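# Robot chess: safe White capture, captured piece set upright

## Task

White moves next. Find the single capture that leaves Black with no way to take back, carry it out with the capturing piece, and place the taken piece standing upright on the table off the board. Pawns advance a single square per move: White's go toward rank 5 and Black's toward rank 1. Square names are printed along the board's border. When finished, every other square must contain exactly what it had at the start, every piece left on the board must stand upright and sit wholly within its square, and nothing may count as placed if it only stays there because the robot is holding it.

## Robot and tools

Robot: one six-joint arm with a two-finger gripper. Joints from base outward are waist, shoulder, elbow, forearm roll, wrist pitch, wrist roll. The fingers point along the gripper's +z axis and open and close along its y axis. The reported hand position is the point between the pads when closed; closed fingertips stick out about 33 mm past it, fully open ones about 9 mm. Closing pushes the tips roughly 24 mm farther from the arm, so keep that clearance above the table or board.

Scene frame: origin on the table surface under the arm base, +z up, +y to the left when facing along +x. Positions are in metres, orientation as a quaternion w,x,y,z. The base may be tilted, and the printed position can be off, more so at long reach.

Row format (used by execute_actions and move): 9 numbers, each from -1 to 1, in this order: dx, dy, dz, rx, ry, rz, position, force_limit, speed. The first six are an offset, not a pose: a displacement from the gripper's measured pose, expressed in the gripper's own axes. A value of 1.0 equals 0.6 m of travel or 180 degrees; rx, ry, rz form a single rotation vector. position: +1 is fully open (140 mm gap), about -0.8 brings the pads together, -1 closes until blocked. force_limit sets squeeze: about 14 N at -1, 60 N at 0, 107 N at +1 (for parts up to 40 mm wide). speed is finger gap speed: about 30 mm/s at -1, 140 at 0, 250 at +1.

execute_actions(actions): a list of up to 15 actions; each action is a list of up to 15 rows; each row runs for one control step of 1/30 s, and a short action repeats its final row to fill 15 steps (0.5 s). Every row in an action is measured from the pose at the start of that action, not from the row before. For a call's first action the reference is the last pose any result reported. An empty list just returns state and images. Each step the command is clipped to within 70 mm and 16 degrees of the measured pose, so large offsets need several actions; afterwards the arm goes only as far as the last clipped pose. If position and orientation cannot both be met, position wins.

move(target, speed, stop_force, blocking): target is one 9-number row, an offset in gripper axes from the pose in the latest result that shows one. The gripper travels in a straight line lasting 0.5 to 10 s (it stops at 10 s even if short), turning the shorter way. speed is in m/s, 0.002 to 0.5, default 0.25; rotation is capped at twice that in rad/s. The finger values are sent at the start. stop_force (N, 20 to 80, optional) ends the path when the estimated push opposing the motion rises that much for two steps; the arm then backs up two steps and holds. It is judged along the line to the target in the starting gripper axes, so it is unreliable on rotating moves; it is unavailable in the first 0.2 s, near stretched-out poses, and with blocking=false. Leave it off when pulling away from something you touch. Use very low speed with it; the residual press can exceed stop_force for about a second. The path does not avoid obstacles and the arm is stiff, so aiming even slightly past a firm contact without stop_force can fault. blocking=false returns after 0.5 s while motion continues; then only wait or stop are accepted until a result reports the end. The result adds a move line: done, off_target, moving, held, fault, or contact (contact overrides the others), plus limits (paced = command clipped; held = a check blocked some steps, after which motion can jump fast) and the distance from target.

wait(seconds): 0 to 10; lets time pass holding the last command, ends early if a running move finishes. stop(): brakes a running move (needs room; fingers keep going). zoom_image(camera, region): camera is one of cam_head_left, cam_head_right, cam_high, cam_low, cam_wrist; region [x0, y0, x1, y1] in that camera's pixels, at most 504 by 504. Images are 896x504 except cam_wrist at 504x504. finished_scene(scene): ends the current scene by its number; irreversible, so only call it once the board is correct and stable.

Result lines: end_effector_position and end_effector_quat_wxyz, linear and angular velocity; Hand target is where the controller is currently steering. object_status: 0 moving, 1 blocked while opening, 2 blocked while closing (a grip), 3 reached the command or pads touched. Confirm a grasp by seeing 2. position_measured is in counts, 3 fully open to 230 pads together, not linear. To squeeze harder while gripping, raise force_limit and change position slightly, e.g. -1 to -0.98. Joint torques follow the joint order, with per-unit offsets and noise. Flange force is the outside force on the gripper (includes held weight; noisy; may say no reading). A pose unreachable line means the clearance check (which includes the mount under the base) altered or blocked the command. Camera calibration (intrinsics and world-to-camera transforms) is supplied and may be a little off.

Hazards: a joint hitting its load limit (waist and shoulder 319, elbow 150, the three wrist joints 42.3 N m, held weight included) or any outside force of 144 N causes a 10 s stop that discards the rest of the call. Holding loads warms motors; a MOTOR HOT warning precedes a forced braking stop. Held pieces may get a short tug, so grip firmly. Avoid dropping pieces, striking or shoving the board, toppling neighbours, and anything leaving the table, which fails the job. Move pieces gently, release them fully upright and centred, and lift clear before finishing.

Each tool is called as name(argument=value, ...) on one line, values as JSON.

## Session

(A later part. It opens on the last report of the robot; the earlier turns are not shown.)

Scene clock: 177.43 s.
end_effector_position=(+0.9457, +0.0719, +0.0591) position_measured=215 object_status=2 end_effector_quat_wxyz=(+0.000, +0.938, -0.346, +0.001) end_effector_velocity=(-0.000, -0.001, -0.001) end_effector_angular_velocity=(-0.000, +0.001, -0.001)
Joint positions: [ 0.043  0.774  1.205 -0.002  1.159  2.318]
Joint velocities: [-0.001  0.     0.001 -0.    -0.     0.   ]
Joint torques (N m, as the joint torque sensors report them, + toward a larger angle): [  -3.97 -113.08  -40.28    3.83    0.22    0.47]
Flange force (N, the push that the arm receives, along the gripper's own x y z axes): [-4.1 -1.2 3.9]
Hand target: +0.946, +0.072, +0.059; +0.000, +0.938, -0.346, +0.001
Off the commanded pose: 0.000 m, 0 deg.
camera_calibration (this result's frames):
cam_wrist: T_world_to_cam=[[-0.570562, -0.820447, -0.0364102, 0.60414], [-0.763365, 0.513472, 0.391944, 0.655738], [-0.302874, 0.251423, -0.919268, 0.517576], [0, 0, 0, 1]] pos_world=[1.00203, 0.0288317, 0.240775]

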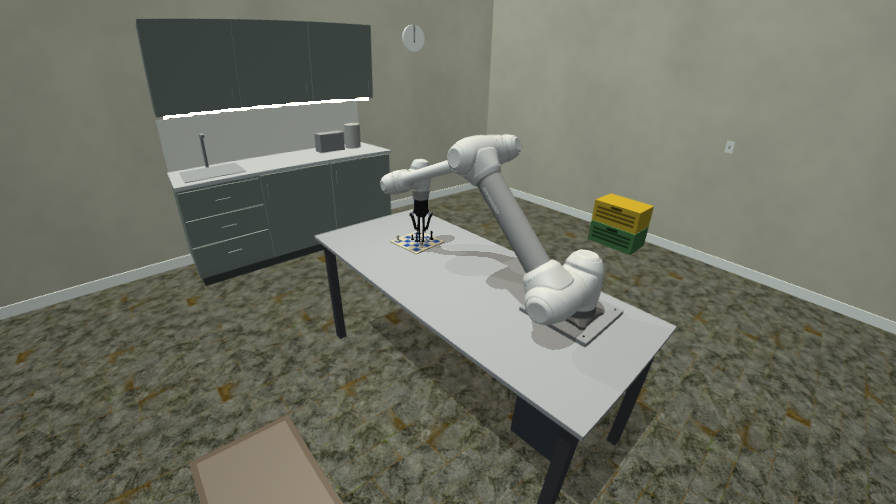

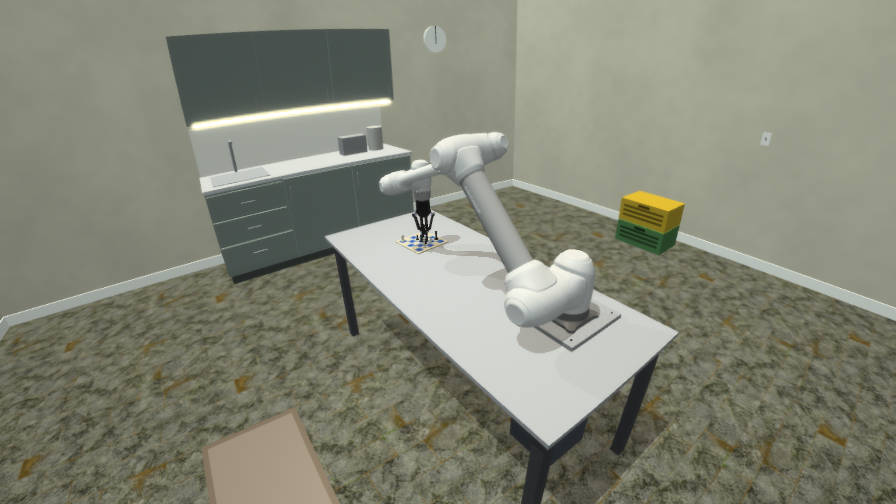

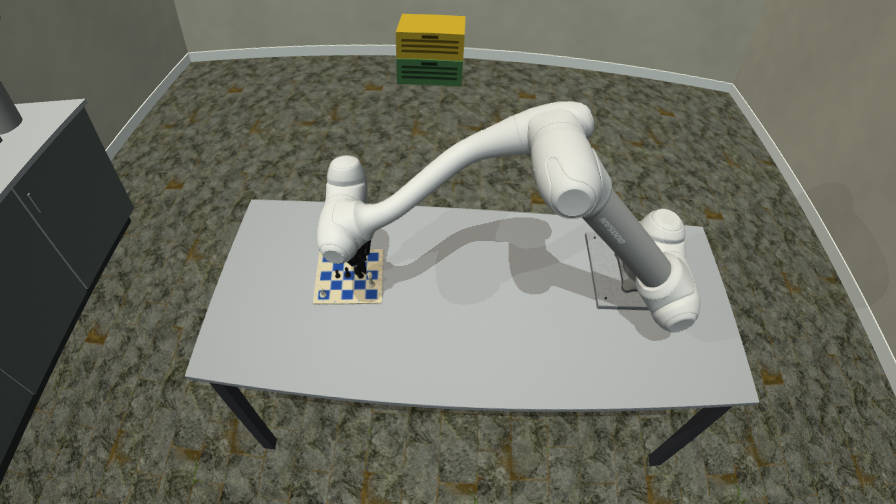

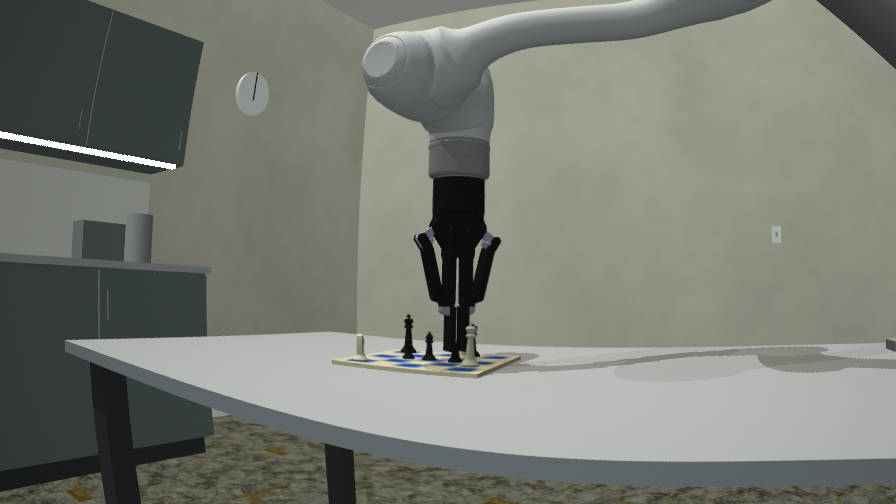

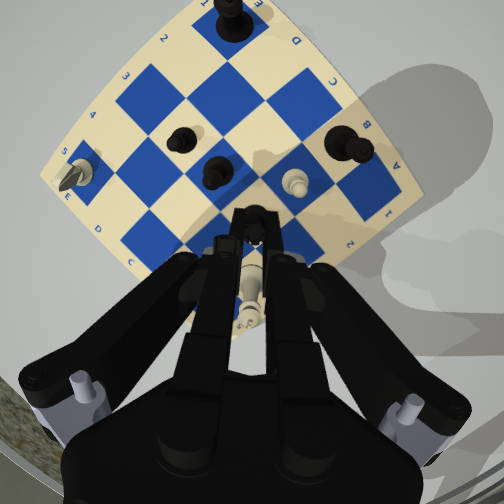

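The rook is gripped. I'll lift it and carry it off the board past the A-file edge.

move(target=[0, 0, -0.02, 0, 0, 0, -1, 0, -0.6], speed=0.08)

move(target=[-0.092, 0.172, 0.006, 0, 0, 0, -1, 0, -0.6], speed=0.18)

zoom_image(camera="cam_low", region=[450, 280, 580, 385])

Scene clock: 183.47 s.
end_effector_position=(+0.9457, +0.0719, +0.0711) position_measured=215 object_status=2 end_effector_quat_wxyz=(+0.000, +0.938, -0.346, +0.001) end_effector_velocity=(-0.000, +0.000, -0.000) end_effector_angular_velocity=(-0.000, +0.001, -0.001)
Joint positions: [ 0.043  0.766  1.197 -0.002  1.175  2.318]
Joint velocities: [ 0.     0.     0.    -0.     0.001  0.001]
Joint torques (N m, as the joint torque sensors report them, + toward a larger angle): [  -2.4  -111.11  -40.3     3.67   -0.19    0.12]
Flange force (N, the push that the arm receives, along the gripper's own x y z axes): [-4.9 0.7 1.5]
Hand target: +0.946, +0.072, +0.071; +0.000, +0.938, -0.346, +0.001
Off the commanded pose: 0.000 m, 0 deg.
move: done
camera_calibration (this result's frames):
cam_wrist: T_world_to_cam=[[-0.570561, -0.820448, -0.0363908, 0.604571], [-0.763361, 0.513476, 0.391947, 0.651021], [-0.302887, 0.251409, -0.919268, 0.528565], [0, 0, 0, 1]] pos_world=[1.002, 0.0288489, 0.252727]

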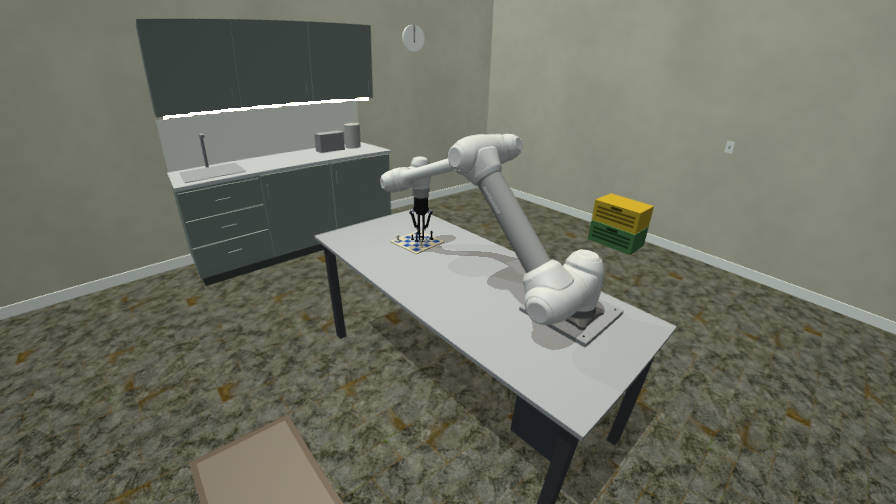

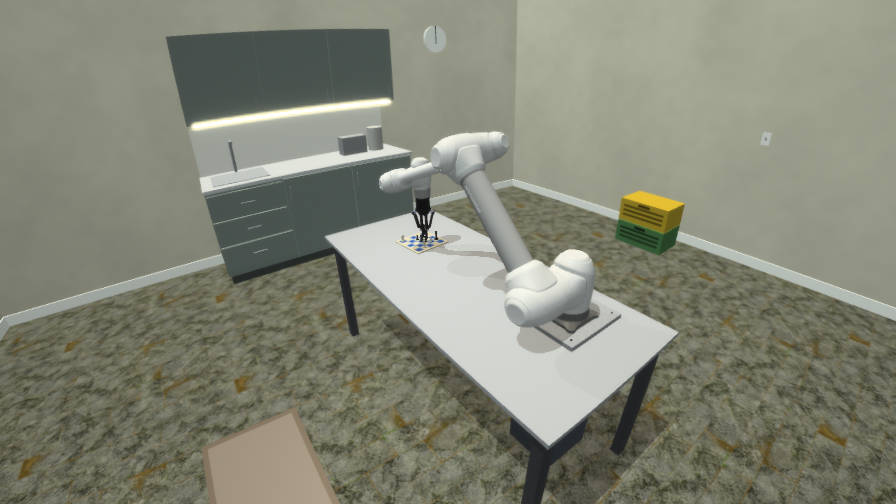

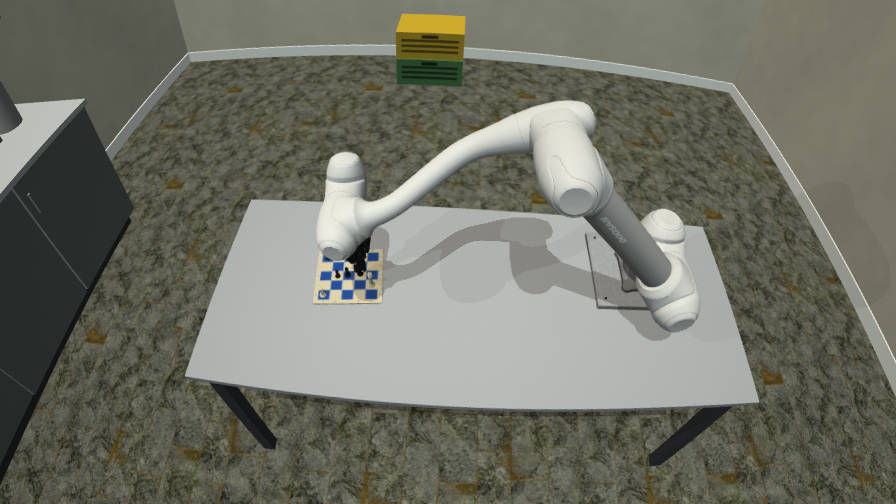

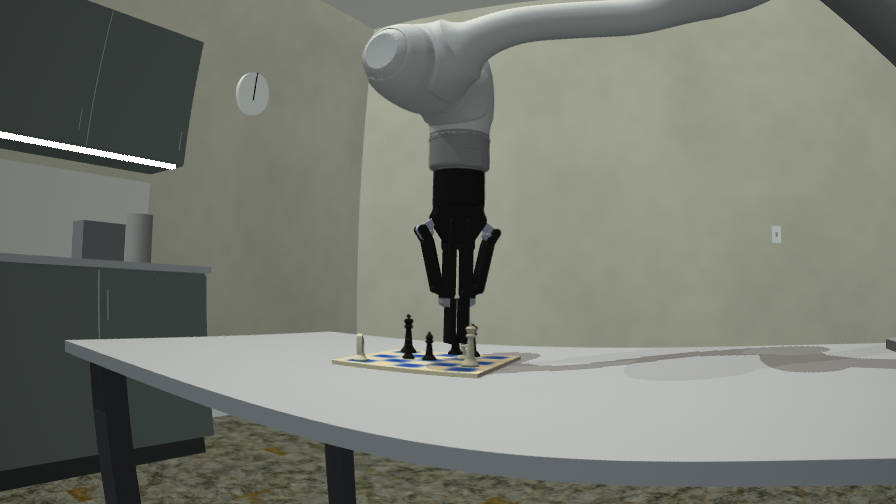

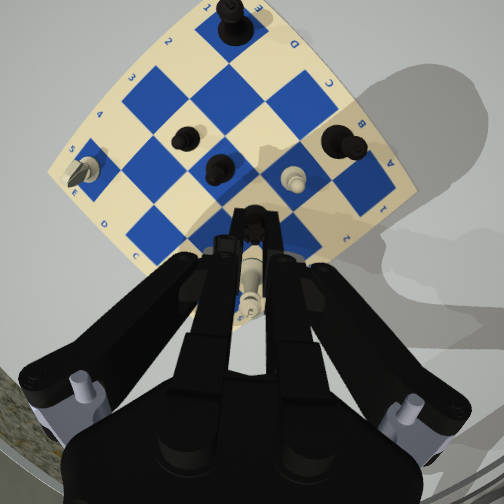

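Scene clock: 184.53 s.
end_effector_position=(+0.8369, +0.0289, +0.0674) position_measured=215 object_status=2 end_effector_quat_wxyz=(+0.000, +0.938, -0.346, +0.001) end_effector_velocity=(-0.001, +0.000, +0.001) end_effector_angular_velocity=(-0.000, -0.001, +0.000)
Joint positions: [-0.003  0.604  1.494 -0.003  1.04   2.273]
Joint velocities: [ 0.    -0.002  0.001 -0.    -0.    -0.   ]
Joint torques (N m, as the joint torque sensors report them, + toward a larger angle): [ -3.53 -95.41 -37.51   3.69   0.1    0.21]
Flange force (N, the push that the arm receives, along the gripper's own x y z axes): [-5.4 -0.7 0.7]
Hand target: +0.837, +0.029, +0.067; +0.000, +0.938, -0.346, +0.001
Off the commanded pose: 0.000 m, 0 deg.
move: done
camera_calibration (this result's frames):
cam_wrist: T_world_to_cam=[[-0.570485, -0.820516, -0.0360722, 0.50701], [-0.763409, 0.513557, 0.391747, 0.591514], [-0.30291, 0.251024, -0.919365, 0.503018], [0, 0, 0, 1]] pos_world=[0.893178, -0.0140358, 0.249023]

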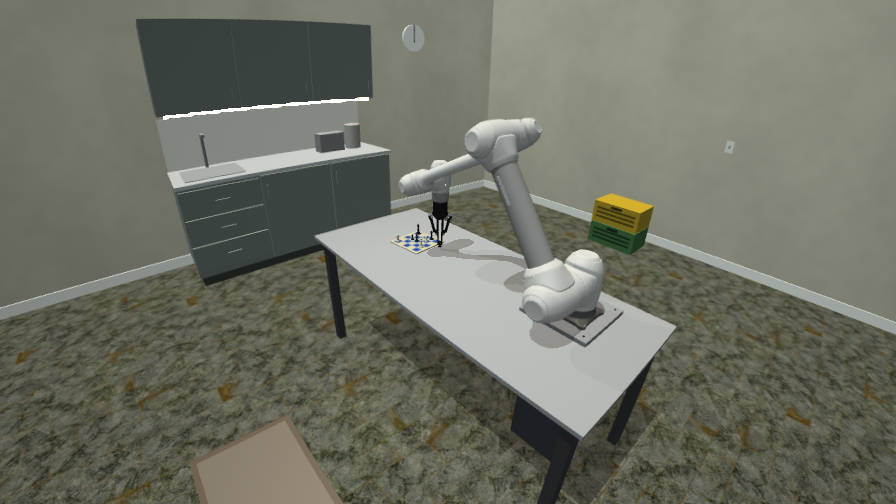

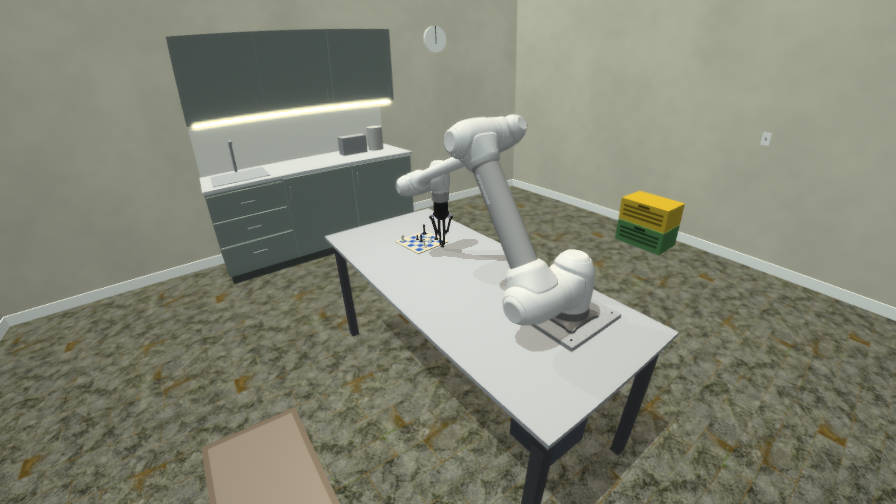

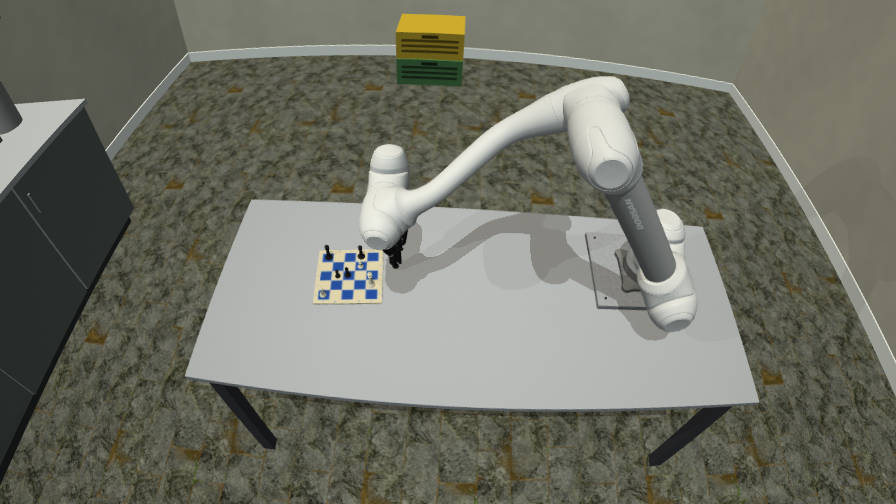

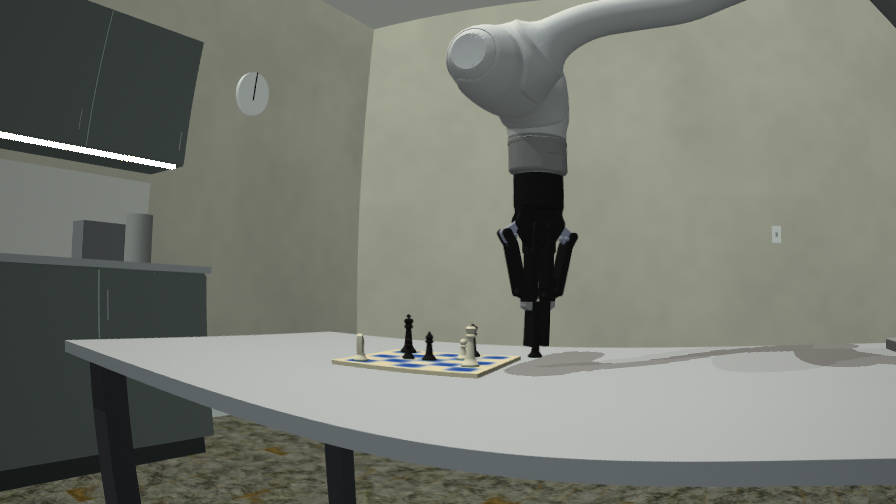

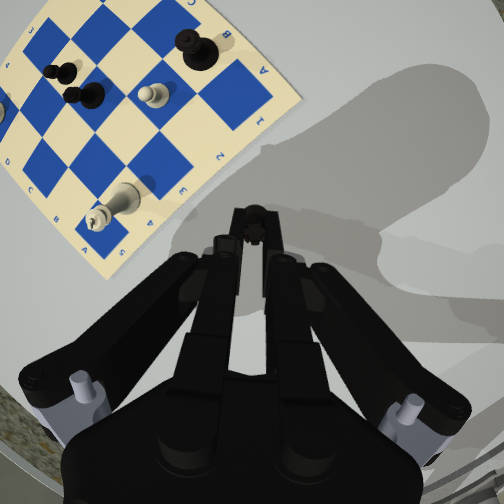

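Region (450, 280, 580, 385) of cam_low's 896x504 image, scaled by 3.877, with more detail than that image has; it fills the top 407 rows of this view, and the rest is white.

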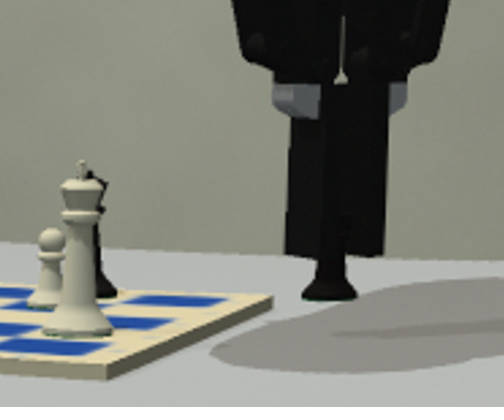

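move(target=[0, 0, 0.0198, 0, 0, 0, -1, 0, -0.6], speed=0.05)

move(target=[0, 0, 0.008, 0, 0, 0, -1, 0, -0.6], speed=0.004, stop_force=20)

Scene clock: 191.13 s.
end_effector_position=(+0.8369, +0.0289, +0.0555) position_measured=215 object_status=2 end_effector_quat_wxyz=(+0.000, +0.938, -0.346, +0.001) end_effector_velocity=(+0.000, +0.002, +0.000) end_effector_angular_velocity=(-0.001, -0.001, +0.003)
Joint positions: [-0.003  0.613  1.501 -0.002  1.023  2.273]
Joint velocities: [ 0.002 -0.001  0.    -0.001 -0.001 -0.   ]
Joint torques (N m, as the joint torque sensors report them, + toward a larger angle): [ -2.58 -95.6  -37.04   3.55   0.15   0.36]
Flange force (N, the push that the arm receives, along the gripper's own x y z axes): [-5.2 -0.2 1.2]
Hand target: +0.837, +0.029, +0.055; +0.000, +0.938, -0.346, +0.001
Off the commanded pose: 0.000 m, 0 deg.
move: done
camera_calibration (this result's frames):
cam_wrist: T_world_to_cam=[[-0.570486, -0.820513, -0.0361256, 0.506594], [-0.763417, 0.51354, 0.391753, 0.596182], [-0.302886, 0.251068, -0.919361, 0.492126], [0, 0, 0, 1]] pos_world=[0.893198, -0.0140536, 0.237186]

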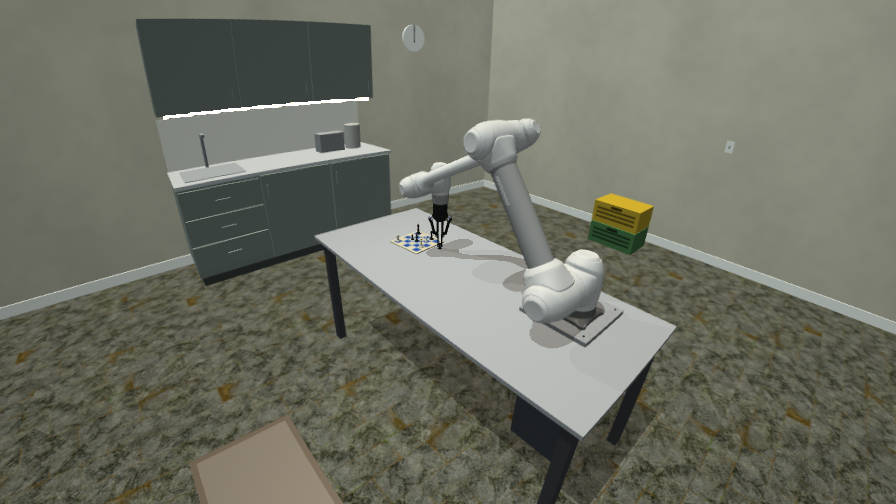

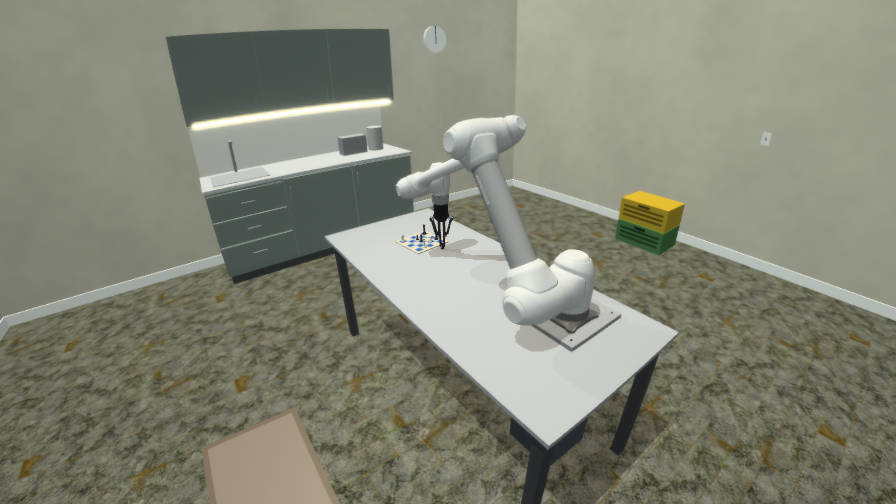

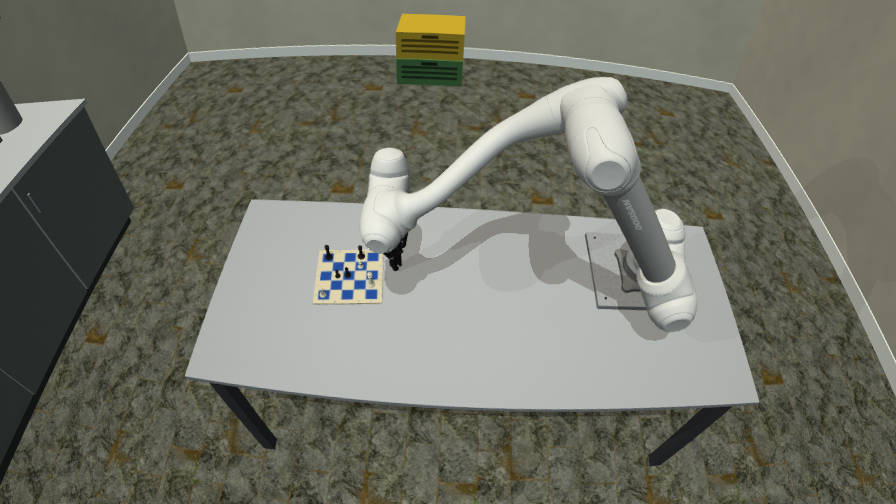

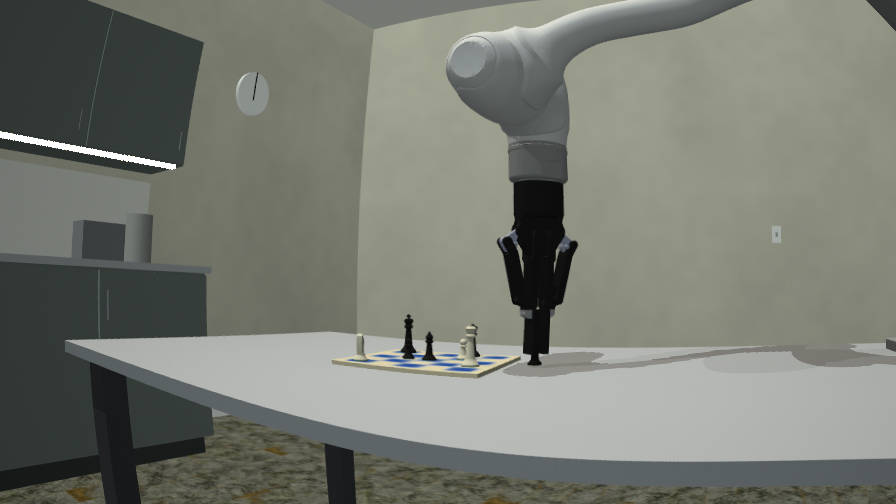

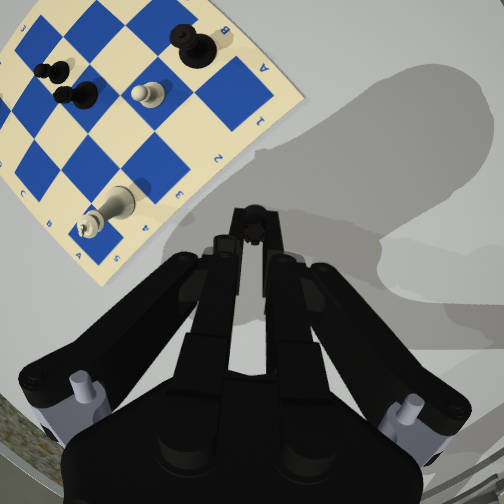

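Scene clock: 192.43 s.
end_effector_position=(+0.8370, +0.0289, +0.0518) position_measured=215 object_status=2 end_effector_quat_wxyz=(+0.000, +0.938, -0.346, +0.001) end_effector_velocity=(-0.000, +0.001, +0.001) end_effector_angular_velocity=(+0.000, -0.001, -0.000)
Joint positions: [-0.003  0.616  1.504 -0.003  1.017  2.273]
Joint velocities: [ 0.001 -0.001  0.001  0.    -0.     0.001]
Joint torques (N m, as the joint torque sensors report them, + toward a larger angle): [ -1.6  -75.98 -26.31   3.81  -1.1    0.39]
Flange force (N, the push that the arm receives, along the gripper's own x y z axes): [-4.0 1.5 -24.2]
Hand target: +0.837, +0.029, +0.052; +0.000, +0.938, -0.346, +0.001
Off the commanded pose: 0.001 m, 0 deg.
move: contact
camera_calibration (this result's frames):
cam_wrist: T_world_to_cam=[[-0.570464, -0.820517, -0.0363736, 0.506521], [-0.7636, 0.513542, 0.391394, 0.597928], [-0.302466, 0.251051, -0.919504, 0.488414], [0, 0, 0, 1]] pos_world=[0.893258, -0.0140689, 0.233498]

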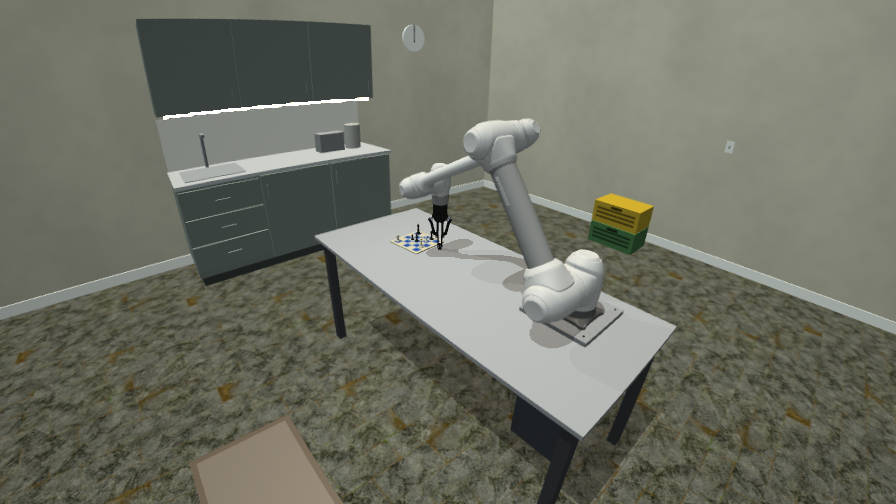

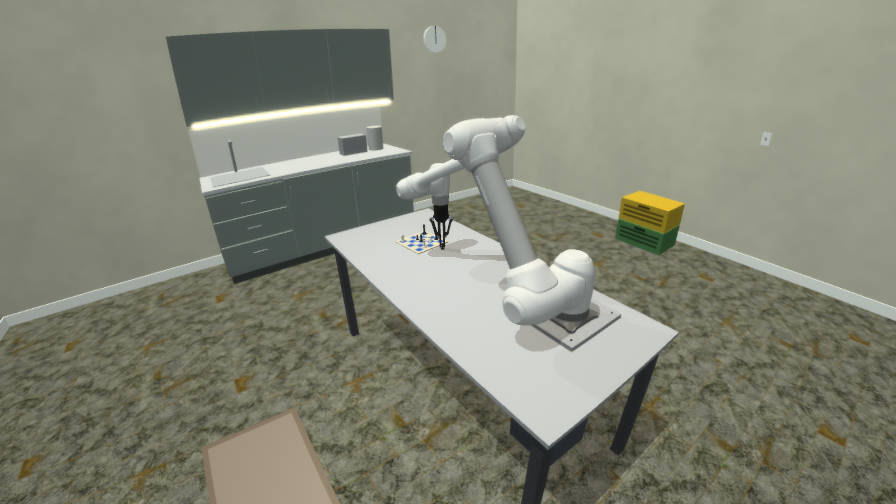

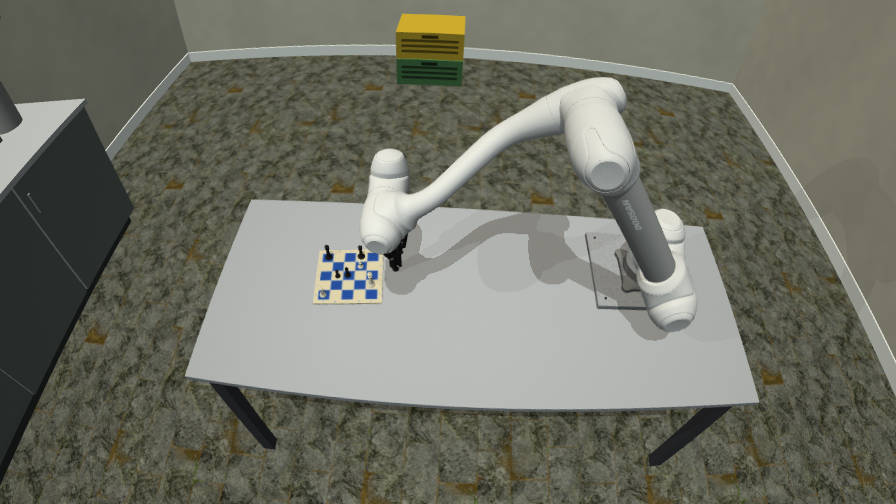

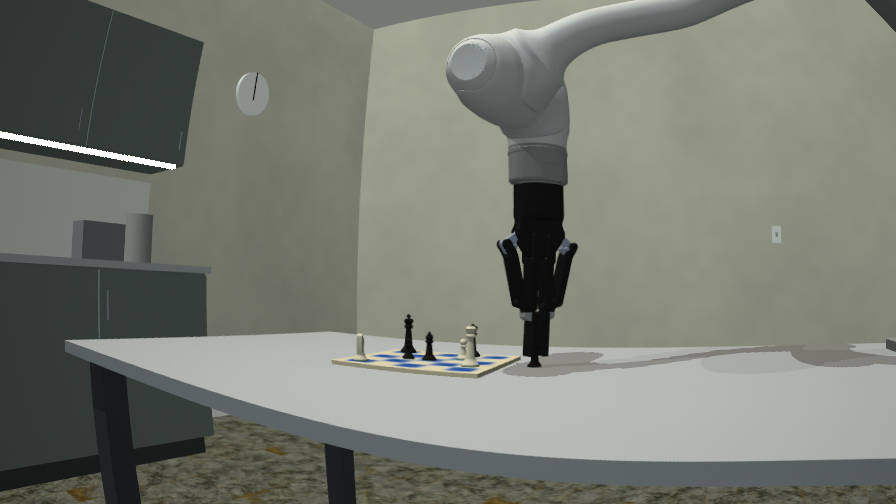

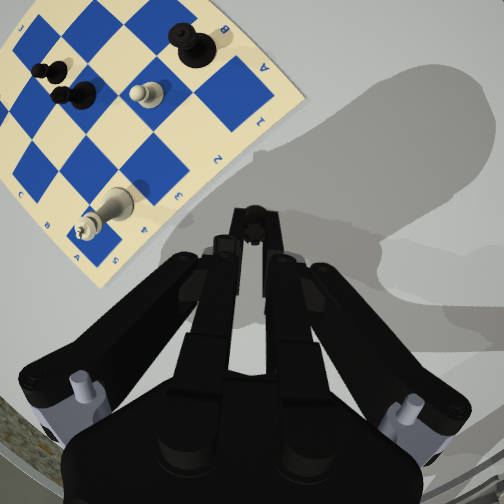

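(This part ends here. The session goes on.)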